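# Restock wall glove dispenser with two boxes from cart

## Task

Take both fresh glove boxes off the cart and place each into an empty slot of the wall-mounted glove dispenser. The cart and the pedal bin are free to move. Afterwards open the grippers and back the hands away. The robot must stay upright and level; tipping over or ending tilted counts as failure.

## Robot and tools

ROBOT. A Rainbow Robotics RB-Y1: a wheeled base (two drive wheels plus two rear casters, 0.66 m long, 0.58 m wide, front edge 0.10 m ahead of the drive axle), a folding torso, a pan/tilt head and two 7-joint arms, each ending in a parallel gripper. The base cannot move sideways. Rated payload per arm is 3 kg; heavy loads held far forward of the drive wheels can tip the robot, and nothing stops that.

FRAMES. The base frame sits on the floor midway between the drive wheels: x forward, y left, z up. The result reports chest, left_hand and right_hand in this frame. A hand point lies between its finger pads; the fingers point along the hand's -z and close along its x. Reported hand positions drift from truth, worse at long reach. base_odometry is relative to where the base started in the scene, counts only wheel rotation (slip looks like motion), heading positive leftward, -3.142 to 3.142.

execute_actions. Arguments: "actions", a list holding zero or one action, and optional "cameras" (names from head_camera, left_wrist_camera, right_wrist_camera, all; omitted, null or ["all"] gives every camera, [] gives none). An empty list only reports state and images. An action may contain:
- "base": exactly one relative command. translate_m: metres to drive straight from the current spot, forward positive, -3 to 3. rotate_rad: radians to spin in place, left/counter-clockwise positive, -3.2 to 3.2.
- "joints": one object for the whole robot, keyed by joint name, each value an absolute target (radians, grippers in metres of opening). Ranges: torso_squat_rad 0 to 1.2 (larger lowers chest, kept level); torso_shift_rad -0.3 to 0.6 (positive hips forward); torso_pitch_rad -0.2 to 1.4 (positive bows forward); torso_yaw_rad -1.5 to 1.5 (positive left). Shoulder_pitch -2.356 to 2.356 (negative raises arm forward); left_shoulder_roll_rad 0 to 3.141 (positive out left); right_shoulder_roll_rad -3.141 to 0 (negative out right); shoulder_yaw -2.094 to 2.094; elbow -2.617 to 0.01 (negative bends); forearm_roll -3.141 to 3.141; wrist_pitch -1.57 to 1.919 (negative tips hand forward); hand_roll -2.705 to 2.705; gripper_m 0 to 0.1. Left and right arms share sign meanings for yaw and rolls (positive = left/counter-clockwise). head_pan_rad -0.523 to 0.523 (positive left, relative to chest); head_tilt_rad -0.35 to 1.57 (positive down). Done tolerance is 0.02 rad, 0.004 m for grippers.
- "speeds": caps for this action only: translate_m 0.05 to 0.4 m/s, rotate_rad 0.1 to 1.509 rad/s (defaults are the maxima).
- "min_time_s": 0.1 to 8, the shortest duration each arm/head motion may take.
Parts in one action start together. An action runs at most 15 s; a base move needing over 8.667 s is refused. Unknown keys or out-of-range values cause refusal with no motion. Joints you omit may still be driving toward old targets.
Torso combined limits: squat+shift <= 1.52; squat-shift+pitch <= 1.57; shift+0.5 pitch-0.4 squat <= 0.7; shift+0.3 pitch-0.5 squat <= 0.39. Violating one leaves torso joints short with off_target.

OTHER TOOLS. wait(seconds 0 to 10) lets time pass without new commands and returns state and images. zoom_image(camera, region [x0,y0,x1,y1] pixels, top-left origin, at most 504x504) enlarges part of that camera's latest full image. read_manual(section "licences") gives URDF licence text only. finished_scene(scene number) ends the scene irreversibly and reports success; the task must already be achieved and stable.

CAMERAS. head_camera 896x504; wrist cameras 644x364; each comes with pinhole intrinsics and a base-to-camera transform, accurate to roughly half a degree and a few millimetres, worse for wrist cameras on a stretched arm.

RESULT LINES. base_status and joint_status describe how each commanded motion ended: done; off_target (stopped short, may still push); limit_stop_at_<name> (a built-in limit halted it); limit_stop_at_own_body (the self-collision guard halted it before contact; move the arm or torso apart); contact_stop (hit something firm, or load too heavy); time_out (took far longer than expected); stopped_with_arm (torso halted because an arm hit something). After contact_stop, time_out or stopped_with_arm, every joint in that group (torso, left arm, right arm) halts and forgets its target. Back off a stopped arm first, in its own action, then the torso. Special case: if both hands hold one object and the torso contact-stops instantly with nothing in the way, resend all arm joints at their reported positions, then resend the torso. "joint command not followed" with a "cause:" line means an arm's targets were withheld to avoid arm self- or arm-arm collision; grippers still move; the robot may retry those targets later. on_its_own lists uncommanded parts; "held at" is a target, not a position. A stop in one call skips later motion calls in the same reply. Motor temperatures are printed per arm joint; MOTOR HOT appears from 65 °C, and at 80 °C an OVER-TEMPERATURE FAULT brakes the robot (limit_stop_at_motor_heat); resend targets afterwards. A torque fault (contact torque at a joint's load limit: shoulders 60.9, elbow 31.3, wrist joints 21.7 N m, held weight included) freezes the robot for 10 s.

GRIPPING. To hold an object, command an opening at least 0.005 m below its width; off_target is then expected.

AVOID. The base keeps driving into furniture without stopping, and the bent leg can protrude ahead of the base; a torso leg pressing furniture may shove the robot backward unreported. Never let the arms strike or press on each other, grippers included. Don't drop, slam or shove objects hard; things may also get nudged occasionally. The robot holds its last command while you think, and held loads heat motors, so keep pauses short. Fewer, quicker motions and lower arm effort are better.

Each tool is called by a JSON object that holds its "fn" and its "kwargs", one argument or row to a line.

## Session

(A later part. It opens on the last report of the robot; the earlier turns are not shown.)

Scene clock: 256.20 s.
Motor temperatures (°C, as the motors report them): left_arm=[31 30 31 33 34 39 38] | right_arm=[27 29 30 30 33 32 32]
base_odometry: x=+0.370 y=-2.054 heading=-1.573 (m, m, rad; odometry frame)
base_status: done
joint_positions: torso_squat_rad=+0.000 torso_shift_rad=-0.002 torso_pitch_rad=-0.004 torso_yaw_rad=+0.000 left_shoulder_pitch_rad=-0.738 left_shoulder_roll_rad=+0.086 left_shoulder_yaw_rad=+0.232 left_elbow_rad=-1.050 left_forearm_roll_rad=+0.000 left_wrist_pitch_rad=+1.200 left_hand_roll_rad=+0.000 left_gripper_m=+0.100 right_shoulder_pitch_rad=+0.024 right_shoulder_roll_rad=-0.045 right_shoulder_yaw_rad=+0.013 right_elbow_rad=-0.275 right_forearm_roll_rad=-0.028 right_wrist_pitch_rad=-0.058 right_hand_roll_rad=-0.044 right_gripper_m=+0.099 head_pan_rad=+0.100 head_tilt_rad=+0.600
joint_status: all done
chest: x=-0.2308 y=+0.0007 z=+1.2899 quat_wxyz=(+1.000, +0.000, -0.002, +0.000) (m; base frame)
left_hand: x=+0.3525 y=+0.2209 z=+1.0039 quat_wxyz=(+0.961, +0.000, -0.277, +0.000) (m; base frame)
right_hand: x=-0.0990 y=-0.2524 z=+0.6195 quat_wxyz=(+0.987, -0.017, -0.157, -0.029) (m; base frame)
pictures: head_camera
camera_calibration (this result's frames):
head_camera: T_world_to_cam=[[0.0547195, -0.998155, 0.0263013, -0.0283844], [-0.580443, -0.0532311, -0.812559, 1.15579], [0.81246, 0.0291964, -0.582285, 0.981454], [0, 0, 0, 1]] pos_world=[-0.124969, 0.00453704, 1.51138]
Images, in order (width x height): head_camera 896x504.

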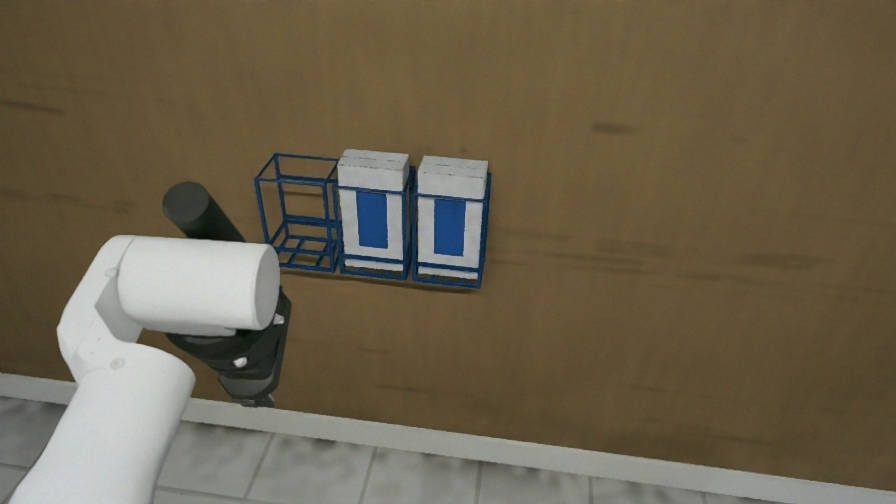

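{"fn": "execute_actions", "kwargs": {
  "actions": [
    {"base":{"rotate_rad":0.669},"joints":{"left_wrist_pitch_rad":1.756,"torso_shift_rad":0.2}}
  ],
  "cameras": []
}}

{"fn": "execute_actions", "kwargs": {
  "actions": [
    {"base":{"translate_m":-1.729}}
  ],
  "cameras": []
}}

{"fn": "execute_actions", "kwargs": {
  "actions": [
    {"base":{"rotate_rad":-2.238},"joints":{"head_pan_rad":0.2,"head_tilt_rad":0.6}}
  ],
  "cameras": ["head_camera"]
}}

Scene clock: 266.53 s.
Motor temperatures (°C, as the motors report them): left_arm=[31 29 31 33 34 37 38] | right_arm=[27 29 30 30 33 32 32]
base_odometry: x=+0.370 y=-2.054 heading=-0.904 (m, m, rad; odometry frame)
base_status: done
joint_positions: torso_squat_rad=+0.000 torso_shift_rad=+0.200 torso_pitch_rad=-0.004 torso_yaw_rad=+0.000 left_shoulder_pitch_rad=-0.738 left_shoulder_roll_rad=+0.086 left_shoulder_yaw_rad=+0.232 left_elbow_rad=-1.050 left_forearm_roll_rad=+0.000 left_wrist_pitch_rad=+1.756 left_hand_roll_rad=+0.000 left_gripper_m=+0.100 right_shoulder_pitch_rad=+0.024 right_shoulder_roll_rad=-0.045 right_shoulder_yaw_rad=+0.013 right_elbow_rad=-0.275 right_forearm_roll_rad=-0.028 right_wrist_pitch_rad=-0.058 right_hand_roll_rad=-0.044 right_gripper_m=+0.099 head_pan_rad=+0.100 head_tilt_rad=+0.600
joint_status: all done
chest: x=-0.0902 y=+0.0007 z=+1.2760 quat_wxyz=(+1.000, +0.000, -0.002, +0.000) (m; base frame)
left_hand: x=+0.3715 y=+0.2208 z=+0.9545 quat_wxyz=(+1.000, +0.000, -0.003, +0.000) (m; base frame)
right_hand: x=+0.0415 y=-0.2524 z=+0.6055 quat_wxyz=(+0.987, -0.017, -0.157, -0.029) (m; base frame)
pictures: none
No camera images: the call's "cameras" was empty. Leave "cameras" out to get every camera's image.

Scene clock: 272.77 s.
Motor temperatures (°C, as the motors report them): left_arm=[31 29 31 33 34 37 38] | right_arm=[27 29 30 30 33 32 32]
base_odometry: x=-0.700 y=-0.696 heading=-0.903 (m, m, rad; odometry frame)
base_status: done
joint_positions: torso_squat_rad=+0.000 torso_shift_rad=+0.200 torso_pitch_rad=-0.004 torso_yaw_rad=+0.000 left_shoulder_pitch_rad=-0.737 left_shoulder_roll_rad=+0.086 left_shoulder_yaw_rad=+0.232 left_elbow_rad=-1.050 left_forearm_roll_rad=+0.000 left_wrist_pitch_rad=+1.756 left_hand_roll_rad=+0.000 left_gripper_m=+0.100 right_shoulder_pitch_rad=+0.024 right_shoulder_roll_rad=-0.045 right_shoulder_yaw_rad=+0.013 right_elbow_rad=-0.275 right_forearm_roll_rad=-0.028 right_wrist_pitch_rad=-0.058 right_hand_roll_rad=-0.044 right_gripper_m=+0.099 head_pan_rad=+0.100 head_tilt_rad=+0.600
joint_status: not commanded
chest: x=-0.0903 y=+0.0007 z=+1.2760 quat_wxyz=(+1.000, +0.000, -0.002, +0.000) (m; base frame)
left_hand: x=+0.3714 y=+0.2208 z=+0.9545 quat_wxyz=(+1.000, +0.000, -0.003, +0.000) (m; base frame)
right_hand: x=+0.0415 y=-0.2524 z=+0.6055 quat_wxyz=(+0.987, -0.017, -0.157, -0.029) (m; base frame)
pictures: none
No camera images: the call's "cameras" was empty. Leave "cameras" out to get every camera's image.

Scene clock: 277.33 s.
Motor temperatures (°C, as the motors report them): left_arm=[31 29 31 33 34 36 38] | right_arm=[27 29 30 30 33 32 32]
base_odometry: x=-0.700 y=-0.696 heading=-3.141 (m, m, rad; odometry frame)
base_status: done
joint_positions: torso_squat_rad=+0.000 torso_shift_rad=+0.200 torso_pitch_rad=-0.004 torso_yaw_rad=+0.000 left_shoulder_pitch_rad=-0.737 left_shoulder_roll_rad=+0.086 left_shoulder_yaw_rad=+0.232 left_elbow_rad=-1.050 left_forearm_roll_rad=+0.000 left_wrist_pitch_rad=+1.756 left_hand_roll_rad=+0.000 left_gripper_m=+0.100 right_shoulder_pitch_rad=+0.024 right_shoulder_roll_rad=-0.045 right_shoulder_yaw_rad=+0.013 right_elbow_rad=-0.275 right_forearm_roll_rad=-0.028 right_wrist_pitch_rad=-0.058 right_hand_roll_rad=-0.044 right_gripper_m=+0.099 head_pan_rad=+0.200 head_tilt_rad=+0.600
joint_status: all done
chest: x=-0.0903 y=+0.0007 z=+1.2760 quat_wxyz=(+1.000, +0.000, -0.002, +0.000) (m; base frame)
left_hand: x=+0.3714 y=+0.2208 z=+0.9545 quat_wxyz=(+1.000, +0.000, -0.003, +0.000) (m; base frame)
right_hand: x=+0.0415 y=-0.2524 z=+0.6055 quat_wxyz=(+0.987, -0.017, -0.157, -0.029) (m; base frame)
pictures: head_camera
camera_calibration (this result's frames):
head_camera: T_world_to_cam=[[0.154038, -0.987702, 0.026795, -0.0295341], [-0.572222, -0.111284, -0.812514, 1.22654], [0.805503, 0.109825, -0.582326, 0.85872], [0, 0, 0, 1]] pos_world=[0.0147033, 0.0130146, 1.49743]
Images, in order (width x height): head_camera 896x504.

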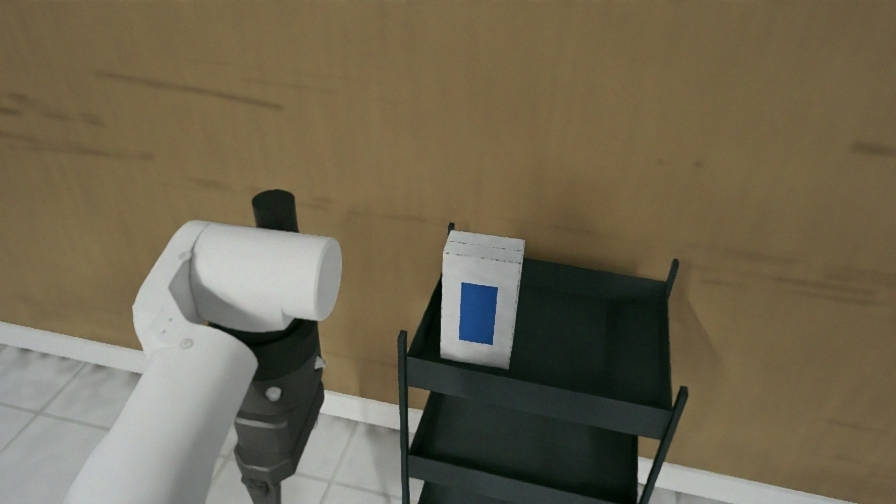

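{"fn": "execute_actions", "kwargs": {
  "actions": [
    {"base":{"rotate_rad":-0.177},"joints":{"left_hand_roll_rad":0.1}}
  ],
  "cameras": []
}}

{"fn": "execute_actions", "kwargs": {
  "actions": [
    {"base":{"translate_m":0.47},"speeds":{"translate_m":0.2},"joints":{"head_tilt_rad":0.95,"head_pan_rad":0.3}}
  ],
  "cameras": ["head_camera","left_wrist_camera"]
}}

Scene clock: 292.70 s.
Motor temperatures (°C, as the motors report them): left_arm=[31 29 31 33 34 36 38] | right_arm=[27 29 30 30 33 32 32]
base_odometry: x=-0.700 y=-0.696 heading=+2.966 (m, m, rad; odometry frame)
base_status: done
joint_positions: torso_squat_rad=+0.000 torso_shift_rad=+0.200 torso_pitch_rad=-0.004 torso_yaw_rad=+0.000 left_shoulder_pitch_rad=-0.737 left_shoulder_roll_rad=+0.086 left_shoulder_yaw_rad=+0.232 left_elbow_rad=-1.050 left_forearm_roll_rad=+0.000 left_wrist_pitch_rad=+1.756 left_hand_roll_rad=+0.100 left_gripper_m=+0.100 right_shoulder_pitch_rad=+0.024 right_shoulder_roll_rad=-0.045 right_shoulder_yaw_rad=+0.013 right_elbow_rad=-0.275 right_forearm_roll_rad=-0.028 right_wrist_pitch_rad=-0.058 right_hand_roll_rad=-0.044 right_gripper_m=+0.099 head_pan_rad=+0.200 head_tilt_rad=+0.600
joint_status: all done
chest: x=-0.0903 y=+0.0007 z=+1.2760 quat_wxyz=(+1.000, +0.000, -0.002, +0.000) (m; base frame)
left_hand: x=+0.3714 y=+0.2208 z=+0.9545 quat_wxyz=(+0.999, +0.000, -0.003, +0.050) (m; base frame)
right_hand: x=+0.0415 y=-0.2524 z=+0.6055 quat_wxyz=(+0.987, -0.017, -0.157, -0.029) (m; base frame)
pictures: none
No camera images: the call's "cameras" was empty. Leave "cameras" out to get every camera's image.

Scene clock: 296.13 s.
Motor temperatures (°C, as the motors report them): left_arm=[31 29 31 33 34 36 38] | right_arm=[27 29 30 30 33 32 32]
base_odometry: x=-1.162 y=-0.613 heading=+2.965 (m, m, rad; odometry frame)
base_status: done
joint_positions: torso_squat_rad=+0.000 torso_shift_rad=+0.200 torso_pitch_rad=-0.004 torso_yaw_rad=+0.000 left_shoulder_pitch_rad=-0.737 left_shoulder_roll_rad=+0.086 left_shoulder_yaw_rad=+0.232 left_elbow_rad=-1.050 left_forearm_roll_rad=+0.000 left_wrist_pitch_rad=+1.756 left_hand_roll_rad=+0.100 left_gripper_m=+0.100 right_shoulder_pitch_rad=+0.024 right_shoulder_roll_rad=-0.045 right_shoulder_yaw_rad=+0.013 right_elbow_rad=-0.275 right_forearm_roll_rad=-0.028 right_wrist_pitch_rad=-0.058 right_hand_roll_rad=-0.044 right_gripper_m=+0.099 head_pan_rad=+0.300 head_tilt_rad=+0.950
joint_status: all done
chest: x=-0.0903 y=+0.0007 z=+1.2760 quat_wxyz=(+1.000, +0.000, -0.002, +0.000) (m; base frame)
left_hand: x=+0.3714 y=+0.2208 z=+0.9545 quat_wxyz=(+0.999, +0.000, -0.003, +0.050) (m; base frame)
right_hand: x=+0.0415 y=-0.2524 z=+0.6055 quat_wxyz=(+0.987, -0.017, -0.157, -0.029) (m; base frame)
pictures: head_camera, left_wrist_camera
camera_calibration (this result's frames):
head_camera: T_world_to_cam=[[0.262916, -0.963941, 0.041138, -0.0431937], [-0.790742, -0.239714, -0.563262, 0.843635], [0.552813, 0.115561, -0.825253, 1.19978], [0, 0, 0, 1]] pos_world=[0.0151978, 0.0219466, 1.46709]
left_wrist_camera: T_world_to_cam=[[0.99568, 0.0915779, 0.0153554, -0.40457], [0.0582195, -0.744507, 0.665071, -0.466983], [0.072338, -0.661304, -0.746622, 0.921855], [0, 0, 0, 1]] pos_world=[0.363324, 0.299004, 1.00507]
Images, in order (width x height): head_camera 896x504, left_wrist_camera 644x364.

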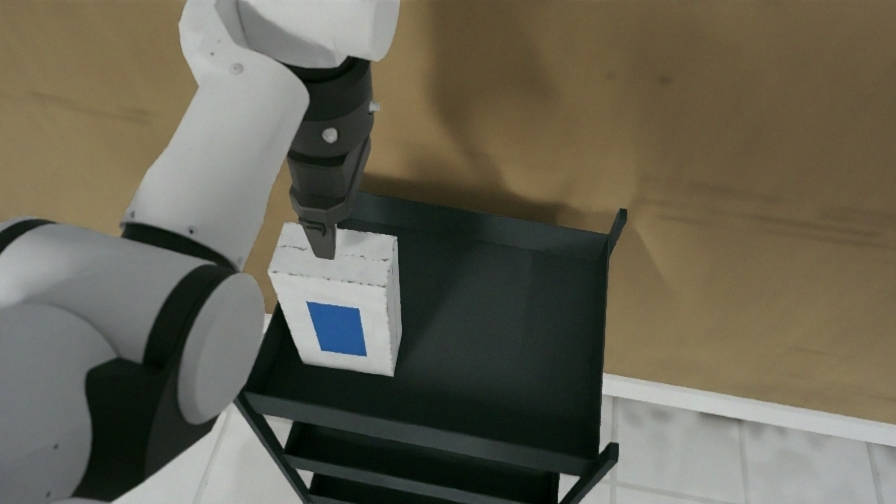

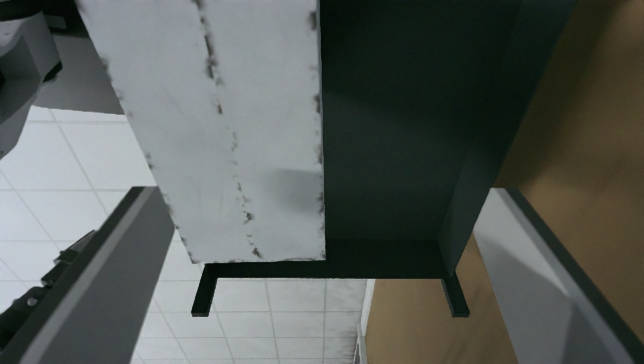

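{"fn": "execute_actions", "kwargs": {
  "actions": [
    {"base":{"translate_m":-0.022},"speeds":{"translate_m":0.05}}
  ],
  "cameras": []
}}

{"fn": "execute_actions", "kwargs": {
  "actions": [
    {"joints":{"torso_squat_rad":0.47}}
  ],
  "cameras": ["left_wrist_camera"]
}}

Scene clock: 303.67 s.
Motor temperatures (°C, as the motors report them): left_arm=[31 29 31 33 34 35 38] | right_arm=[27 29 30 30 33 32 32]
base_odometry: x=-1.141 y=-0.617 heading=+2.965 (m, m, rad; odometry frame)
base_status: done
joint_positions: torso_squat_rad=+0.000 torso_shift_rad=+0.200 torso_pitch_rad=-0.004 torso_yaw_rad=+0.000 left_shoulder_pitch_rad=-0.737 left_shoulder_roll_rad=+0.086 left_shoulder_yaw_rad=+0.232 left_elbow_rad=-1.050 left_forearm_roll_rad=+0.000 left_wrist_pitch_rad=+1.756 left_hand_roll_rad=+0.100 left_gripper_m=+0.100 right_shoulder_pitch_rad=+0.024 right_shoulder_roll_rad=-0.045 right_shoulder_yaw_rad=+0.013 right_elbow_rad=-0.275 right_forearm_roll_rad=-0.028 right_wrist_pitch_rad=-0.058 right_hand_roll_rad=-0.044 right_gripper_m=+0.099 head_pan_rad=+0.300 head_tilt_rad=+0.950
joint_status: not commanded
chest: x=-0.0903 y=+0.0007 z=+1.2760 quat_wxyz=(+1.000, +0.000, -0.002, +0.000) (m; base frame)
left_hand: x=+0.3714 y=+0.2208 z=+0.9545 quat_wxyz=(+0.999, +0.000, -0.003, +0.050) (m; base frame)
right_hand: x=+0.0415 y=-0.2524 z=+0.6055 quat_wxyz=(+0.987, -0.017, -0.157, -0.029) (m; base frame)
pictures: none
No camera images: the call's "cameras" was empty. Leave "cameras" out to get every camera's image.

Scene clock: 306.10 s.
Motor temperatures (°C, as the motors report them): left_arm=[31 29 31 33 34 35 38] | right_arm=[27 29 30 30 33 32 32]
base_odometry: x=-1.141 y=-0.617 heading=+2.965 (m, m, rad; odometry frame)
base_status: not commanded
joint_positions: torso_squat_rad=+0.470 torso_shift_rad=+0.200 torso_pitch_rad=-0.005 torso_yaw_rad=+0.000 left_shoulder_pitch_rad=-0.737 left_shoulder_roll_rad=+0.086 left_shoulder_yaw_rad=+0.232 left_elbow_rad=-1.050 left_forearm_roll_rad=+0.000 left_wrist_pitch_rad=+1.756 left_hand_roll_rad=+0.100 left_gripper_m=+0.100 right_shoulder_pitch_rad=+0.024 right_shoulder_roll_rad=-0.045 right_shoulder_yaw_rad=+0.013 right_elbow_rad=-0.275 right_forearm_roll_rad=-0.028 right_wrist_pitch_rad=-0.058 right_hand_roll_rad=-0.044 right_gripper_m=+0.099 head_pan_rad=+0.300 head_tilt_rad=+0.950
joint_status: all done
chest: x=-0.1055 y=+0.0006 z=+1.2016 quat_wxyz=(+1.000, +0.000, -0.002, +0.000) (m; base frame)
left_hand: x=+0.3563 y=+0.2208 z=+0.8802 quat_wxyz=(+0.999, +0.000, -0.003, +0.050) (m; base frame)
right_hand: x=+0.0265 y=-0.2525 z=+0.5312 quat_wxyz=(+0.987, -0.017, -0.157, -0.029) (m; base frame)
pictures: left_wrist_camera
camera_calibration (this result's frames):
left_wrist_camera: T_world_to_cam=[[0.995675, 0.0915814, 0.0156063, -0.388581], [0.0580545, -0.744507, 0.665086, -0.416717], [0.0725285, -0.661304, -0.746604, 0.867379], [0, 0, 0, 1]] pos_world=[0.348183, 0.298939, 0.930805]
Images, in order (width x height): left_wrist_camera 644x364.

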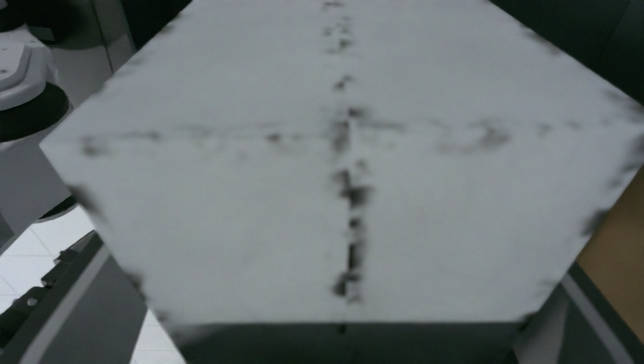

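{"fn": "execute_actions", "kwargs": {
  "actions": [
    {"joints":{"left_gripper_m":0.045}}
  ],
  "cameras": []
}}

{"fn": "execute_actions", "kwargs": {
  "actions": [
    {"joints":{"torso_squat_rad":0,"left_shoulder_pitch_rad":-1.504,"left_shoulder_roll_rad":0.325,"left_shoulder_yaw_rad":0.348,"left_elbow_rad":-0.4,"left_wrist_pitch_rad":1.9},"min_time_s":2.5}
  ],
  "cameras": []
}}

{"fn": "execute_actions", "kwargs": {
  "actions": [
    {"base":{"translate_m":-0.5},"joints":{"left_hand_roll_rad":0,"torso_shift_rad":0},"min_time_s":2}
  ],
  "cameras": ["head_camera"]
}}

Scene clock: 314.37 s.
Motor temperatures (°C, as the motors report them): left_arm=[31 29 31 33 34 35 38] | right_arm=[27 29 30 30 33 32 32]
base_odometry: x=-1.141 y=-0.617 heading=+2.965 (m, m, rad; odometry frame)
base_status: not commanded
joint_positions: torso_squat_rad=+0.470 torso_shift_rad=+0.200 torso_pitch_rad=-0.005 torso_yaw_rad=+0.000 left_shoulder_pitch_rad=-0.737 left_shoulder_roll_rad=+0.086 left_shoulder_yaw_rad=+0.232 left_elbow_rad=-1.050 left_forearm_roll_rad=+0.000 left_wrist_pitch_rad=+1.756 left_hand_roll_rad=+0.100 left_gripper_m=+0.061 right_shoulder_pitch_rad=+0.024 right_shoulder_roll_rad=-0.045 right_shoulder_yaw_rad=+0.013 right_elbow_rad=-0.275 right_forearm_roll_rad=-0.028 right_wrist_pitch_rad=-0.058 right_hand_roll_rad=-0.044 right_gripper_m=+0.099 head_pan_rad=+0.300 head_tilt_rad=+0.950
joint_status: left_gripper_m off_target (ended at +0.061, target +0.045)
chest: x=-0.1055 y=+0.0006 z=+1.2016 quat_wxyz=(+1.000, +0.000, -0.002, +0.000) (m; base frame)
left_hand: x=+0.3563 y=+0.2208 z=+0.8802 quat_wxyz=(+0.999, +0.000, -0.003, +0.050) (m; base frame)
right_hand: x=+0.0265 y=-0.2525 z=+0.5312 quat_wxyz=(+0.987, -0.017, -0.157, -0.029) (m; base frame)
pictures: none
No camera images: the call's "cameras" was empty. Leave "cameras" out to get every camera's image.

Scene clock: 317.17 s.
Motor temperatures (°C, as the motors report them): left_arm=[31 29 31 33 34 35 38] | right_arm=[27 29 30 30 33 32 32]
base_odometry: x=-1.141 y=-0.617 heading=+2.965 (m, m, rad; odometry frame)
base_status: not commanded
joint_positions: torso_squat_rad=+0.000 torso_shift_rad=+0.200 torso_pitch_rad=-0.004 torso_yaw_rad=+0.000 left_shoulder_pitch_rad=-1.503 left_shoulder_roll_rad=+0.325 left_shoulder_yaw_rad=+0.348 left_elbow_rad=-0.400 left_forearm_roll_rad=+0.000 left_wrist_pitch_rad=+1.900 left_hand_roll_rad=+0.100 left_gripper_m=+0.061 right_shoulder_pitch_rad=+0.024 right_shoulder_roll_rad=-0.045 right_shoulder_yaw_rad=+0.013 right_elbow_rad=-0.275 right_forearm_roll_rad=-0.028 right_wrist_pitch_rad=-0.058 right_hand_roll_rad=-0.044 right_gripper_m=+0.099 head_pan_rad=+0.300 head_tilt_rad=+0.950
joint_status: all done
chest: x=-0.0901 y=+0.0007 z=+1.2760 quat_wxyz=(+1.000, +0.000, -0.002, +0.000) (m; base frame)
left_hand: x=+0.4399 y=+0.2208 z=+1.1918 quat_wxyz=(+0.999, +0.000, -0.002, +0.050) (m; base frame)
right_hand: x=+0.0415 y=-0.2524 z=+0.6055 quat_wxyz=(+0.987, -0.017, -0.157, -0.029) (m; base frame)
pictures: none
No camera images: the call's "cameras" was empty. Leave "cameras" out to get every camera's image.

Scene clock: 320.13 s.
Motor temperatures (°C, as the motors report them): left_arm=[31 29 31 33 34 35 38] | right_arm=[27 29 30 30 33 32 32]
base_odometry: x=-0.649 y=-0.705 heading=+2.964 (m, m, rad; odometry frame)
base_status: done
joint_positions: torso_squat_rad=+0.000 torso_shift_rad=+0.000 torso_pitch_rad=-0.004 torso_yaw_rad=+0.000 left_shoulder_pitch_rad=-1.503 left_shoulder_roll_rad=+0.325 left_shoulder_yaw_rad=+0.348 left_elbow_rad=-0.400 left_forearm_roll_rad=+0.000 left_wrist_pitch_rad=+1.900 left_hand_roll_rad=+0.000 left_gripper_m=+0.061 right_shoulder_pitch_rad=+0.024 right_shoulder_roll_rad=-0.045 right_shoulder_yaw_rad=+0.013 right_elbow_rad=-0.275 right_forearm_roll_rad=-0.028 right_wrist_pitch_rad=-0.058 right_hand_roll_rad=-0.044 right_gripper_m=+0.099 head_pan_rad=+0.300 head_tilt_rad=+0.950
joint_status: all done
chest: x=-0.2294 y=+0.0007 z=+1.2899 quat_wxyz=(+1.000, +0.000, -0.002, +0.000) (m; base frame)
left_hand: x=+0.3006 y=+0.2208 z=+1.2060 quat_wxyz=(+1.000, +0.000, -0.002, +0.000) (m; base frame)
right_hand: x=-0.0976 y=-0.2524 z=+0.6195 quat_wxyz=(+0.987, -0.017, -0.157, -0.029) (m; base frame)
pictures: head_camera
camera_calibration (this result's frames):
head_camera: T_world_to_cam=[[0.262913, -0.963941, 0.0411651, -0.00721696], [-0.790703, -0.239719, -0.563315, 0.741579], [0.55287, 0.115554, -0.825216, 1.28816], [0, 0, 0, 1]] pos_world=[-0.12392, 0.0219623, 1.48105]
Images, in order (width x height): head_camera 896x504.

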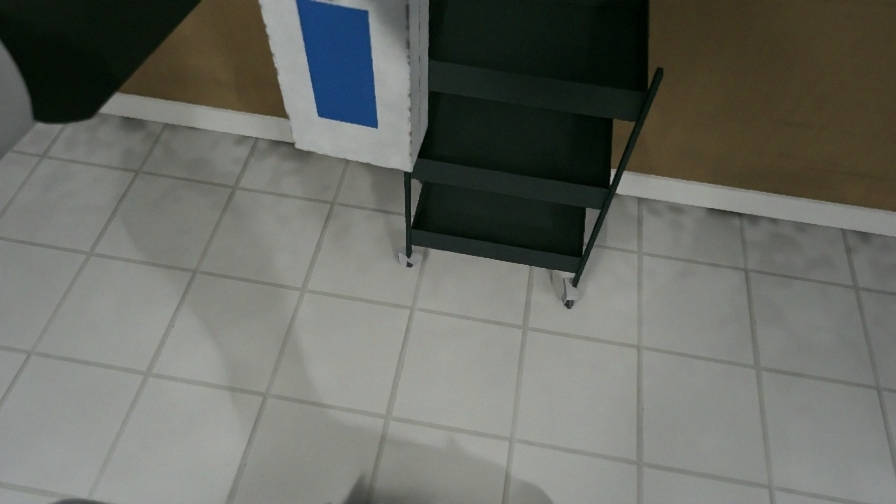

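{"fn": "execute_actions", "kwargs": {
  "actions": [
    {"base":{"rotate_rad":2.548},"speeds":{"rotate_rad":0.8}}
  ],
  "cameras": []
}}

{"fn": "execute_actions", "kwargs": {
  "actions": [
    {"base":{"translate_m":1.714}}
  ],
  "cameras": []
}}

{"fn": "execute_actions", "kwargs": {
  "actions": [
    {"base":{"rotate_rad":-0.8},"speeds":{"rotate_rad":0.8},"joints":{"head_tilt_rad":0.55,"head_pan_rad":0.0}}
  ],
  "cameras": ["head_camera"]
}}

Scene clock: 332.50 s.
Motor temperatures (°C, as the motors report them): left_arm=[32 30 31 34 34 35 38] | right_arm=[27 29 30 30 33 32 32]
base_odometry: x=-0.648 y=-0.705 heading=-0.772 (m, m, rad; odometry frame)
base_status: done
joint_positions: torso_squat_rad=+0.000 torso_shift_rad=+0.000 torso_pitch_rad=-0.004 torso_yaw_rad=+0.000 left_shoulder_pitch_rad=-1.503 left_shoulder_roll_rad=+0.325 left_shoulder_yaw_rad=+0.348 left_elbow_rad=-0.400 left_forearm_roll_rad=+0.000 left_wrist_pitch_rad=+1.900 left_hand_roll_rad=+0.000 left_gripper_m=+0.061 right_shoulder_pitch_rad=+0.024 right_shoulder_roll_rad=-0.045 right_shoulder_yaw_rad=+0.013 right_elbow_rad=-0.275 right_forearm_roll_rad=-0.028 right_wrist_pitch_rad=-0.058 right_hand_roll_rad=-0.044 right_gripper_m=+0.099 head_pan_rad=+0.300 head_tilt_rad=+0.950
joint_status: not commanded
chest: x=-0.2294 y=+0.0008 z=+1.2899 quat_wxyz=(+1.000, +0.000, -0.002, +0.000) (m; base frame)
left_hand: x=+0.3006 y=+0.2208 z=+1.2060 quat_wxyz=(+1.000, +0.000, -0.002, +0.000) (m; base frame)
right_hand: x=-0.0976 y=-0.2524 z=+0.6195 quat_wxyz=(+0.987, -0.017, -0.157, -0.029) (m; base frame)
pictures: none
No camera images: the call's "cameras" was empty. Leave "cameras" out to get every camera's image.

Scene clock: 338.37 s.
Motor temperatures (°C, as the motors report them): left_arm=[32 30 31 34 34 35 38] | right_arm=[27 29 30 30 33 32 32]
base_odometry: x=+0.581 y=-1.900 heading=-0.771 (m, m, rad; odometry frame)
base_status: done
joint_positions: torso_squat_rad=+0.000 torso_shift_rad=+0.000 torso_pitch_rad=-0.004 torso_yaw_rad=+0.000 left_shoulder_pitch_rad=-1.503 left_shoulder_roll_rad=+0.325 left_shoulder_yaw_rad=+0.348 left_elbow_rad=-0.400 left_forearm_roll_rad=+0.000 left_wrist_pitch_rad=+1.900 left_hand_roll_rad=+0.000 left_gripper_m=+0.061 right_shoulder_pitch_rad=+0.024 right_shoulder_roll_rad=-0.045 right_shoulder_yaw_rad=+0.013 right_elbow_rad=-0.275 right_forearm_roll_rad=-0.028 right_wrist_pitch_rad=-0.058 right_hand_roll_rad=-0.044 right_gripper_m=+0.099 head_pan_rad=+0.300 head_tilt_rad=+0.950
joint_status: not commanded
chest: x=-0.2292 y=+0.0008 z=+1.2899 quat_wxyz=(+1.000, +0.000, -0.002, +0.000) (m; base frame)
left_hand: x=+0.3007 y=+0.2208 z=+1.2059 quat_wxyz=(+1.000, +0.000, -0.002, +0.000) (m; base frame)
right_hand: x=-0.0976 y=-0.2524 z=+0.6195 quat_wxyz=(+0.987, -0.017, -0.157, -0.029) (m; base frame)
pictures: none
No camera images: the call's "cameras" was empty. Leave "cameras" out to get every camera's image.

Scene clock: 341.23 s.
Motor temperatures (°C, as the motors report them): left_arm=[32 30 31 34 34 35 38] | right_arm=[27 29 30 30 33 32 32]
base_odometry: x=+0.580 y=-1.900 heading=-1.571 (m, m, rad; odometry frame)
base_status: done
joint_positions: torso_squat_rad=+0.000 torso_shift_rad=+0.000 torso_pitch_rad=-0.004 torso_yaw_rad=+0.000 left_shoulder_pitch_rad=-1.503 left_shoulder_roll_rad=+0.325 left_shoulder_yaw_rad=+0.348 left_elbow_rad=-0.400 left_forearm_roll_rad=+0.000 left_wrist_pitch_rad=+1.900 left_hand_roll_rad=+0.000 left_gripper_m=+0.061 right_shoulder_pitch_rad=+0.024 right_shoulder_roll_rad=-0.045 right_shoulder_yaw_rad=+0.013 right_elbow_rad=-0.275 right_forearm_roll_rad=-0.028 right_wrist_pitch_rad=-0.058 right_hand_roll_rad=-0.044 right_gripper_m=+0.099 head_pan_rad=+0.000 head_tilt_rad=+0.550
joint_status: all done
chest: x=-0.2292 y=+0.0008 z=+1.2899 quat_wxyz=(+1.000, +0.000, -0.002, +0.000) (m; base frame)
left_hand: x=+0.3007 y=+0.2209 z=+1.2059 quat_wxyz=(+1.000, +0.000, -0.002, +0.000) (m; base frame)
right_hand: x=-0.0976 y=-0.2524 z=+0.6195 quat_wxyz=(+0.987, -0.017, -0.157, -0.029) (m; base frame)
pictures: head_camera
camera_calibration (this result's frames):
head_camera: T_world_to_cam=[[-0.0464078, -0.99864, 0.0237568, -0.0455789], [-0.541691, 0.0051767, -0.840562, 1.20647], [0.839296, -0.0518775, -0.541195, 0.924561], [0, 0, 0, 1]] pos_world=[-0.124561, -0.00379858, 1.51556]
Images, in order (width x height): head_camera 896x504.

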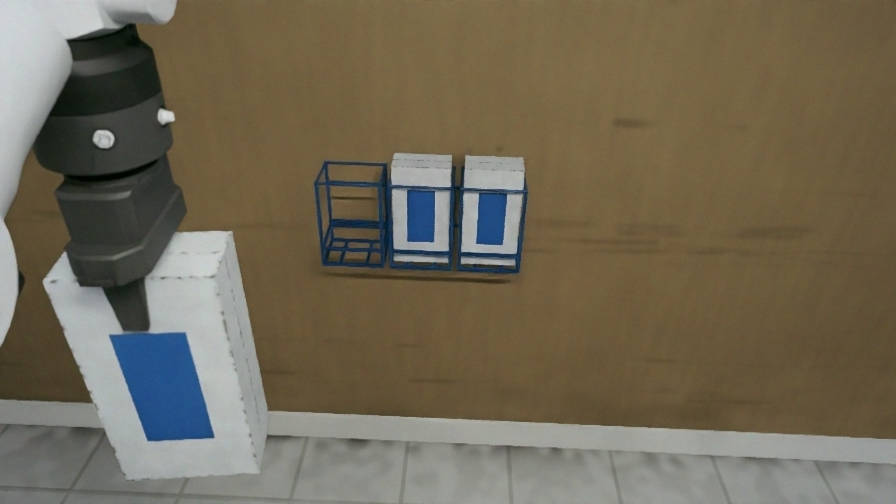

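{"fn": "execute_actions", "kwargs": {
  "actions": [
    {"base":{"rotate_rad":-0.095},"speeds":{"rotate_rad":0.4}}
  ],
  "cameras": []
}}

{"fn": "execute_actions", "kwargs": {
  "actions": [
    {"base":{"translate_m":0.6},"speeds":{"translate_m":0.25}}
  ],
  "cameras": []
}}

{"fn": "execute_actions", "kwargs": {
  "actions": [
    {"base":{"rotate_rad":0.025},"joints":{"head_tilt_rad":0.7,"head_pan_rad":0.3}}
  ],
  "cameras": ["head_camera"]
}}

Scene clock: 360.37 s.
Motor temperatures (°C, as the motors report them): left_arm=[33 30 31 34 34 35 38] | right_arm=[27 29 30 30 33 32 32]
base_odometry: x=+0.580 y=-1.899 heading=-1.665 (m, m, rad; odometry frame)
base_status: done
joint_positions: torso_squat_rad=+0.000 torso_shift_rad=+0.000 torso_pitch_rad=-0.004 torso_yaw_rad=+0.000 left_shoulder_pitch_rad=-1.503 left_shoulder_roll_rad=+0.325 left_shoulder_yaw_rad=+0.348 left_elbow_rad=-0.400 left_forearm_roll_rad=+0.000 left_wrist_pitch_rad=+1.900 left_hand_roll_rad=+0.000 left_gripper_m=+0.061 right_shoulder_pitch_rad=+0.024 right_shoulder_roll_rad=-0.045 right_shoulder_yaw_rad=+0.013 right_elbow_rad=-0.275 right_forearm_roll_rad=-0.028 right_wrist_pitch_rad=-0.058 right_hand_roll_rad=-0.044 right_gripper_m=+0.099 head_pan_rad=+0.000 head_tilt_rad=+0.550
joint_status: not commanded
chest: x=-0.2292 y=+0.0008 z=+1.2899 quat_wxyz=(+1.000, +0.000, -0.002, +0.000) (m; base frame)
left_hand: x=+0.3007 y=+0.2209 z=+1.2059 quat_wxyz=(+1.000, +0.000, -0.002, +0.000) (m; base frame)
right_hand: x=-0.0976 y=-0.2524 z=+0.6195 quat_wxyz=(+0.987, -0.017, -0.157, -0.029) (m; base frame)
pictures: none
No camera images: the call's "cameras" was empty. Leave "cameras" out to get every camera's image.

Scene clock: 363.97 s.
Motor temperatures (°C, as the motors report them): left_arm=[33 30 31 34 34 35 38] | right_arm=[27 29 30 30 33 32 32]
base_odometry: x=+0.524 y=-2.497 heading=-1.666 (m, m, rad; odometry frame)
base_status: done
joint_positions: torso_squat_rad=+0.000 torso_shift_rad=+0.000 torso_pitch_rad=-0.004 torso_yaw_rad=+0.000 left_shoulder_pitch_rad=-1.503 left_shoulder_roll_rad=+0.325 left_shoulder_yaw_rad=+0.348 left_elbow_rad=-0.400 left_forearm_roll_rad=+0.000 left_wrist_pitch_rad=+1.900 left_hand_roll_rad=+0.000 left_gripper_m=+0.061 right_shoulder_pitch_rad=+0.024 right_shoulder_roll_rad=-0.045 right_shoulder_yaw_rad=+0.013 right_elbow_rad=-0.275 right_forearm_roll_rad=-0.028 right_wrist_pitch_rad=-0.058 right_hand_roll_rad=-0.044 right_gripper_m=+0.099 head_pan_rad=+0.000 head_tilt_rad=+0.550
joint_status: not commanded
chest: x=-0.2292 y=+0.0008 z=+1.2899 quat_wxyz=(+1.000, +0.000, -0.002, +0.000) (m; base frame)
left_hand: x=+0.3007 y=+0.2209 z=+1.2059 quat_wxyz=(+1.000, +0.000, -0.002, +0.000) (m; base frame)
right_hand: x=-0.0976 y=-0.2524 z=+0.6195 quat_wxyz=(+0.987, -0.017, -0.157, -0.029) (m; base frame)
pictures: none
No camera images: the call's "cameras" was empty. Leave "cameras" out to get every camera's image.

Scene clock: 364.80 s.
Motor temperatures (°C, as the motors report them): left_arm=[33 30 31 34 34 35 38] | right_arm=[27 29 30 30 33 32 32]
base_odometry: x=+0.524 y=-2.497 heading=-1.642 (m, m, rad; odometry frame)
base_status: done
joint_positions: torso_squat_rad=+0.000 torso_shift_rad=+0.000 torso_pitch_rad=-0.004 torso_yaw_rad=+0.000 left_shoulder_pitch_rad=-1.503 left_shoulder_roll_rad=+0.325 left_shoulder_yaw_rad=+0.348 left_elbow_rad=-0.400 left_forearm_roll_rad=+0.000 left_wrist_pitch_rad=+1.900 left_hand_roll_rad=+0.000 left_gripper_m=+0.061 right_shoulder_pitch_rad=+0.024 right_shoulder_roll_rad=-0.045 right_shoulder_yaw_rad=+0.013 right_elbow_rad=-0.275 right_forearm_roll_rad=-0.028 right_wrist_pitch_rad=-0.058 right_hand_roll_rad=-0.044 right_gripper_m=+0.099 head_pan_rad=+0.300 head_tilt_rad=+0.700
joint_status: all done
chest: x=-0.2292 y=+0.0007 z=+1.2899 quat_wxyz=(+1.000, +0.000, -0.002, +0.000) (m; base frame)
left_hand: x=+0.3007 y=+0.2208 z=+1.2059 quat_wxyz=(+1.000, +0.000, -0.002, +0.000) (m; base frame)
right_hand: x=-0.0976 y=-0.2524 z=+0.6195 quat_wxyz=(+0.987, -0.017, -0.157, -0.029) (m; base frame)
pictures: head_camera
camera_calibration (this result's frames):
head_camera: T_world_to_cam=[[0.254555, -0.966542, 0.031606, 0.00527061], [-0.633137, -0.191274, -0.750035, 1.05271], [0.730985, 0.170914, -0.660643, 1.07983], [0, 0, 0, 1]] pos_world=[-0.124173, 0.0218914, 1.50279]
Images, in order (width x height): head_camera 896x504.

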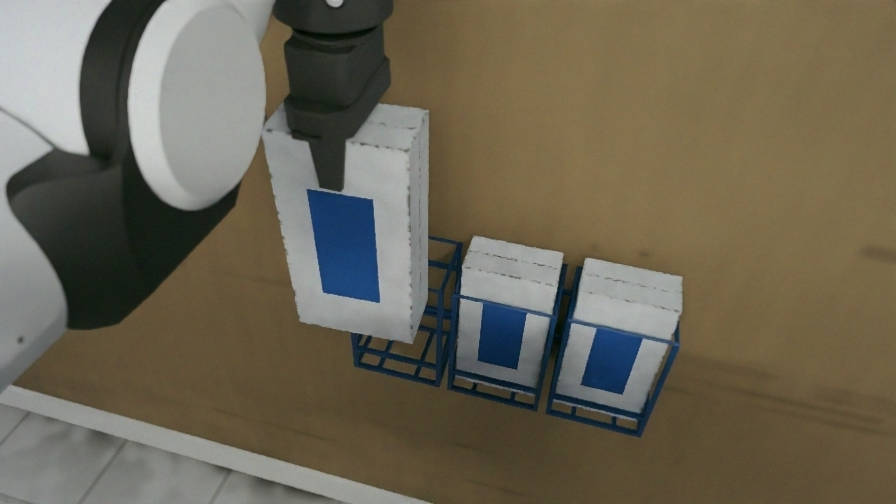

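{"fn": "execute_actions", "kwargs": {
  "actions": [
    {"base":{"translate_m":0.145},"speeds":{"translate_m":0.1},"joints":{"torso_yaw_rad":-0.03,"left_hand_roll_rad":0.03,"left_wrist_pitch_rad":1.84,"head_tilt_rad":0.85},"min_time_s":1.5}
  ],
  "cameras": []
}}

{"fn": "execute_actions", "kwargs": {
  "actions": [
    {"joints":{"torso_squat_rad":0.45}}
  ],
  "cameras": ["head_camera"]
}}

{"fn": "zoom_image", "kwargs": {
  "camera": "head_camera",
  "region": [230, 60, 670, 400]
}}

Scene clock: 376.30 s.
Motor temperatures (°C, as the motors report them): left_arm=[33 30 31 34 34 35 38] | right_arm=[27 29 30 30 33 32 32]
base_odometry: x=+0.513 y=-2.641 heading=-1.641 (m, m, rad; odometry frame)
base_status: done
joint_positions: torso_squat_rad=+0.000 torso_shift_rad=+0.000 torso_pitch_rad=-0.004 torso_yaw_rad=-0.030 left_shoulder_pitch_rad=-1.504 left_shoulder_roll_rad=+0.325 left_shoulder_yaw_rad=+0.348 left_elbow_rad=-0.400 left_forearm_roll_rad=+0.000 left_wrist_pitch_rad=+1.840 left_hand_roll_rad=+0.030 left_gripper_m=+0.061 right_shoulder_pitch_rad=+0.024 right_shoulder_roll_rad=-0.045 right_shoulder_yaw_rad=+0.013 right_elbow_rad=-0.275 right_forearm_roll_rad=-0.028 right_wrist_pitch_rad=-0.058 right_hand_roll_rad=-0.044 right_gripper_m=+0.099 head_pan_rad=+0.300 head_tilt_rad=+0.850
joint_status: all done
chest: x=-0.2292 y=+0.0007 z=+1.2899 quat_wxyz=(+1.000, +0.000, -0.002, -0.015) (m; base frame)
left_hand: x=+0.3210 y=+0.2045 z=+1.2064 quat_wxyz=(+1.000, -0.001, -0.032, +0.000) (m; base frame)
right_hand: x=-0.1052 y=-0.2562 z=+0.6194 quat_wxyz=(+0.986, -0.019, -0.157, -0.044) (m; base frame)
pictures: none
No camera images: the call's "cameras" was empty. Leave "cameras" out to get every camera's image.

Scene clock: 378.67 s.
Motor temperatures (°C, as the motors report them): left_arm=[33 30 31 34 34 35 38] | right_arm=[27 29 30 30 33 32 32]
base_odometry: x=+0.513 y=-2.641 heading=-1.641 (m, m, rad; odometry frame)
base_status: not commanded
joint_positions: torso_squat_rad=+0.450 torso_shift_rad=+0.000 torso_pitch_rad=-0.004 torso_yaw_rad=-0.030 left_shoulder_pitch_rad=-1.504 left_shoulder_roll_rad=+0.325 left_shoulder_yaw_rad=+0.348 left_elbow_rad=-0.400 left_forearm_roll_rad=+0.000 left_wrist_pitch_rad=+1.840 left_hand_roll_rad=+0.030 left_gripper_m=+0.061 right_shoulder_pitch_rad=+0.024 right_shoulder_roll_rad=-0.045 right_shoulder_yaw_rad=+0.013 right_elbow_rad=-0.275 right_forearm_roll_rad=-0.028 right_wrist_pitch_rad=-0.058 right_hand_roll_rad=-0.044 right_gripper_m=+0.099 head_pan_rad=+0.300 head_tilt_rad=+0.850
joint_status: all done
chest: x=-0.2294 y=+0.0007 z=+1.2202 quat_wxyz=(+1.000, +0.000, -0.002, -0.015) (m; base frame)
left_hand: x=+0.3209 y=+0.2046 z=+1.1371 quat_wxyz=(+0.999, -0.001, -0.032, +0.000) (m; base frame)
right_hand: x=-0.1052 y=-0.2562 z=+0.5498 quat_wxyz=(+0.986, -0.019, -0.157, -0.044) (m; base frame)
pictures: head_camera
camera_calibration (this result's frames):
head_camera: T_world_to_cam=[[0.230298, -0.972395, 0.0375572, -0.00665642], [-0.739321, -0.199932, -0.642987, 0.826037], [0.632746, 0.120312, -0.764956, 1.16178], [0, 0, 0, 1]] pos_world=[-0.12287, 0.0189031, 1.42009]
Images, in order (width x height): head_camera 896x504.

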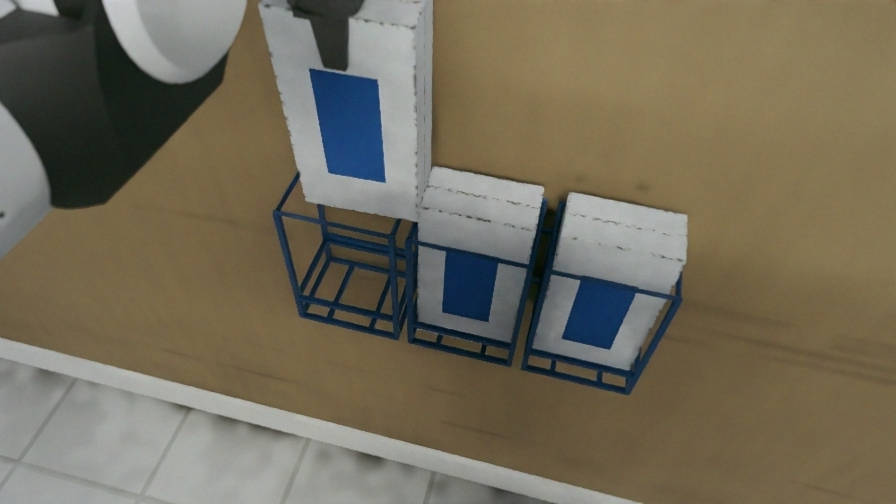

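Region (230, 60, 670, 400) of head_camera's 896x504 image, scaled by 1.145, with more detail than that image has; it fills the top 389 rows of this view, and the rest is white.

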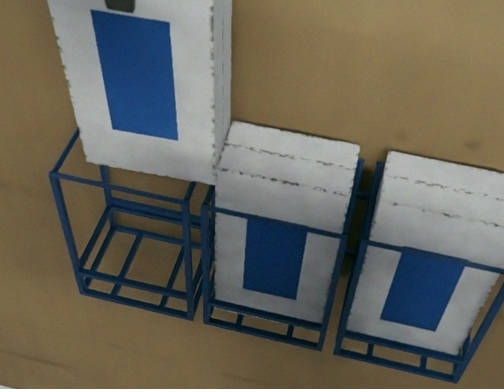

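{"fn": "execute_actions", "kwargs": {
  "actions": [
    {"joints":{"torso_squat_rad":0.35}}
  ],
  "cameras": []
}}

{"fn": "execute_actions", "kwargs": {
  "actions": [
    {"base":{"translate_m":0.01},"speeds":{"translate_m":0.05},"joints":{"torso_yaw_rad":0.008,"left_hand_roll_rad":-0.008},"min_time_s":1}
  ],
  "cameras": []
}}

{"fn": "execute_actions", "kwargs": {
  "actions": [
    {"joints":{"torso_squat_rad":0.47}}
  ],
  "cameras": ["head_camera"]
}}

{"fn": "zoom_image", "kwargs": {
  "camera": "head_camera",
  "region": [230, 60, 670, 400]
}}

Scene clock: 387.20 s.
Motor temperatures (°C, as the motors report them): left_arm=[33 30 31 34 34 35 38] | right_arm=[27 29 30 30 33 32 32]
base_odometry: x=+0.513 y=-2.641 heading=-1.641 (m, m, rad; odometry frame)
base_status: not commanded
joint_positions: torso_squat_rad=+0.350 torso_shift_rad=+0.000 torso_pitch_rad=-0.004 torso_yaw_rad=-0.030 left_shoulder_pitch_rad=-1.504 left_shoulder_roll_rad=+0.325 left_shoulder_yaw_rad=+0.348 left_elbow_rad=-0.400 left_forearm_roll_rad=+0.000 left_wrist_pitch_rad=+1.840 left_hand_roll_rad=+0.030 left_gripper_m=+0.061 right_shoulder_pitch_rad=+0.024 right_shoulder_roll_rad=-0.045 right_shoulder_yaw_rad=+0.013 right_elbow_rad=-0.275 right_forearm_roll_rad=-0.028 right_wrist_pitch_rad=-0.058 right_hand_roll_rad=-0.044 right_gripper_m=+0.099 head_pan_rad=+0.300 head_tilt_rad=+0.850
joint_status: all done
chest: x=-0.2292 y=+0.0007 z=+1.2475 quat_wxyz=(+1.000, +0.000, -0.002, -0.015) (m; base frame)
left_hand: x=+0.3210 y=+0.2046 z=+1.1641 quat_wxyz=(+0.999, -0.001, -0.032, +0.000) (m; base frame)
right_hand: x=-0.1053 y=-0.2562 z=+0.5770 quat_wxyz=(+0.986, -0.019, -0.157, -0.044) (m; base frame)
pictures: none
No camera images: the call's "cameras" was empty. Leave "cameras" out to get every camera's image.

Scene clock: 388.50 s.
Motor temperatures (°C, as the motors report them): left_arm=[33 30 31 34 34 35 38] | right_arm=[27 29 30 30 33 32 32]
base_odometry: x=+0.513 y=-2.651 heading=-1.641 (m, m, rad; odometry frame)
base_status: done
joint_positions: torso_squat_rad=+0.350 torso_shift_rad=+0.000 torso_pitch_rad=-0.004 torso_yaw_rad=+0.008 left_shoulder_pitch_rad=-1.504 left_shoulder_roll_rad=+0.325 left_shoulder_yaw_rad=+0.348 left_elbow_rad=-0.400 left_forearm_roll_rad=+0.000 left_wrist_pitch_rad=+1.840 left_hand_roll_rad=-0.008 left_gripper_m=+0.061 right_shoulder_pitch_rad=+0.024 right_shoulder_roll_rad=-0.045 right_shoulder_yaw_rad=+0.013 right_elbow_rad=-0.275 right_forearm_roll_rad=-0.028 right_wrist_pitch_rad=-0.058 right_hand_roll_rad=-0.044 right_gripper_m=+0.099 head_pan_rad=+0.300 head_tilt_rad=+0.850
joint_status: all done
chest: x=-0.2292 y=+0.0007 z=+1.2475 quat_wxyz=(+1.000, +0.000, -0.002, +0.004) (m; base frame)
left_hand: x=+0.3128 y=+0.2253 z=+1.1641 quat_wxyz=(+0.999, +0.000, -0.032, +0.000) (m; base frame)
right_hand: x=-0.0955 y=-0.2514 z=+0.5771 quat_wxyz=(+0.987, -0.016, -0.157, -0.025) (m; base frame)
pictures: none
No camera images: the call's "cameras" was empty. Leave "cameras" out to get every camera's image.

Scene clock: 389.67 s.
Motor temperatures (°C, as the motors report them): left_arm=[33 30 31 34 34 35 38] | right_arm=[27 29 30 30 33 32 32]
base_odometry: x=+0.513 y=-2.651 heading=-1.641 (m, m, rad; odometry frame)
base_status: not commanded
joint_positions: torso_squat_rad=+0.470 torso_shift_rad=+0.000 torso_pitch_rad=-0.004 torso_yaw_rad=+0.008 left_shoulder_pitch_rad=-1.504 left_shoulder_roll_rad=+0.325 left_shoulder_yaw_rad=+0.348 left_elbow_rad=-0.400 left_forearm_roll_rad=+0.000 left_wrist_pitch_rad=+1.840 left_hand_roll_rad=-0.008 left_gripper_m=+0.061 right_shoulder_pitch_rad=+0.024 right_shoulder_roll_rad=-0.045 right_shoulder_yaw_rad=+0.013 right_elbow_rad=-0.275 right_forearm_roll_rad=-0.028 right_wrist_pitch_rad=-0.058 right_hand_roll_rad=-0.044 right_gripper_m=+0.099 head_pan_rad=+0.300 head_tilt_rad=+0.850
joint_status: all done
chest: x=-0.2294 y=+0.0007 z=+1.2140 quat_wxyz=(+1.000, +0.000, -0.002, +0.004) (m; base frame)
left_hand: x=+0.3127 y=+0.2253 z=+1.1307 quat_wxyz=(+0.999, +0.000, -0.032, +0.000) (m; base frame)
right_hand: x=-0.0954 y=-0.2514 z=+0.5436 quat_wxyz=(+0.987, -0.016, -0.157, -0.025) (m; base frame)
pictures: head_camera
camera_calibration (this result's frames):
head_camera: T_world_to_cam=[[0.26705, -0.962943, 0.0377516, 0.00177824], [-0.731215, -0.227991, -0.642919, 0.823846], [0.627702, 0.144087, -0.765003, 1.1559], [0, 0, 0, 1]] pos_world=[-0.123628, 0.0229911, 1.41387]
Images, in order (width x height): head_camera 896x504.

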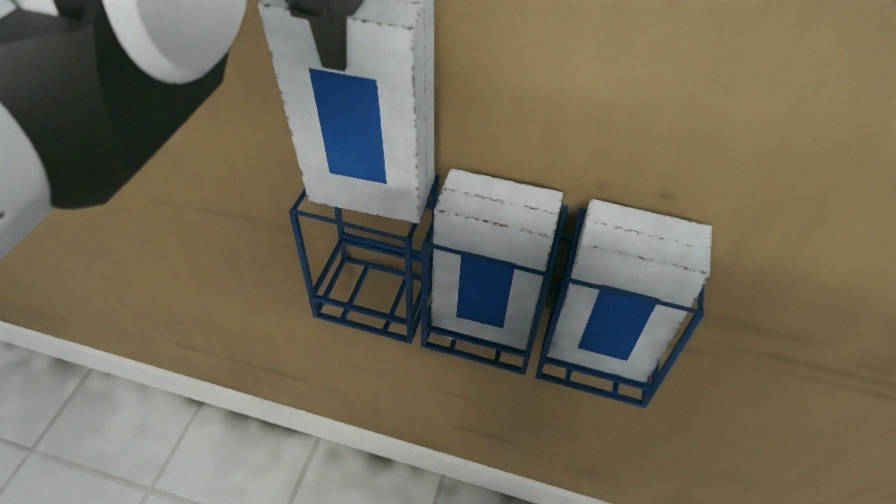

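Region (230, 60, 670, 400) of head_camera's 896x504 image, scaled by 1.145, with more detail than that image has; it fills the top 389 rows of this view, and the rest is white.

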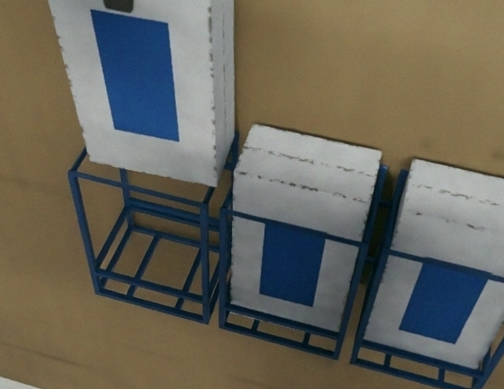

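Similar to the good state. Lower.

{"fn": "execute_actions", "kwargs": {
  "actions": [
    {"joints":{"torso_squat_rad":0.62}}
  ],
  "cameras": ["head_camera"]
}}

{"fn": "zoom_image", "kwargs": {
  "camera": "head_camera",
  "region": [230, 40, 670, 380]
}}

Scene clock: 393.97 s.
Motor temperatures (°C, as the motors report them): left_arm=[33 30 31 34 34 35 38] | right_arm=[27 29 30 30 33 32 32]
base_odometry: x=+0.513 y=-2.651 heading=-1.641 (m, m, rad; odometry frame)
base_status: not commanded
joint_positions: torso_squat_rad=+0.620 torso_shift_rad=+0.000 torso_pitch_rad=-0.004 torso_yaw_rad=+0.008 left_shoulder_pitch_rad=-1.504 left_shoulder_roll_rad=+0.326 left_shoulder_yaw_rad=+0.348 left_elbow_rad=-0.400 left_forearm_roll_rad=+0.000 left_wrist_pitch_rad=+1.840 left_hand_roll_rad=-0.008 left_gripper_m=+0.061 right_shoulder_pitch_rad=+0.024 right_shoulder_roll_rad=-0.045 right_shoulder_yaw_rad=+0.013 right_elbow_rad=-0.275 right_forearm_roll_rad=-0.028 right_wrist_pitch_rad=-0.058 right_hand_roll_rad=-0.044 right_gripper_m=+0.099 head_pan_rad=+0.300 head_tilt_rad=+0.850
joint_status: all done
chest: x=-0.2294 y=+0.0006 z=+1.1597 quat_wxyz=(+1.000, +0.000, -0.002, +0.004) (m; base frame)
left_hand: x=+0.3128 y=+0.2255 z=+1.0767 quat_wxyz=(+0.999, +0.001, -0.032, +0.000) (m; base frame)
right_hand: x=-0.0955 y=-0.2515 z=+0.4892 quat_wxyz=(+0.987, -0.016, -0.157, -0.025) (m; base frame)
pictures: head_camera
camera_calibration (this result's frames):
head_camera: T_world_to_cam=[[0.267132, -0.962922, 0.0377025, 0.00384566], [-0.731161, -0.228013, -0.642973, 0.788916], [0.627729, 0.144192, -0.764961, 1.11429], [0, 0, 0, 1]] pos_world=[-0.123673, 0.0229144, 1.35949]
Images, in order (width x height): head_camera 896x504.

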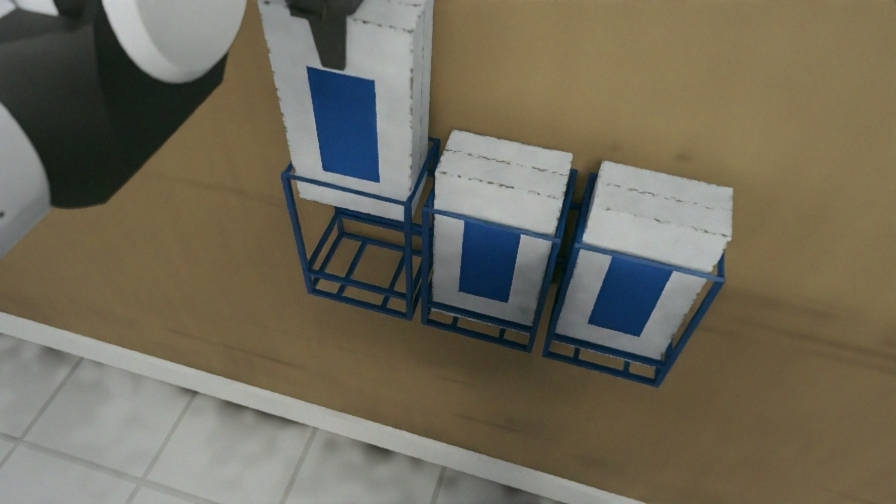

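Region (230, 40, 670, 380) of head_camera's 896x504 image, scaled by 1.145, with more detail than that image has; it fills the top 389 rows of this view, and the rest is white.

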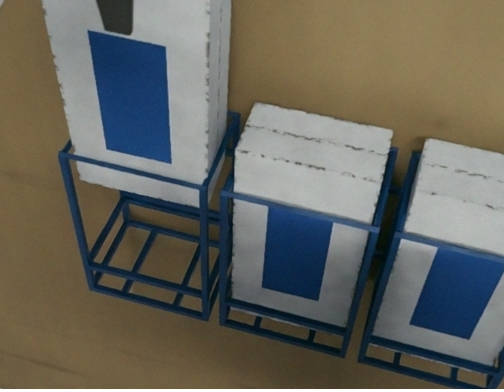

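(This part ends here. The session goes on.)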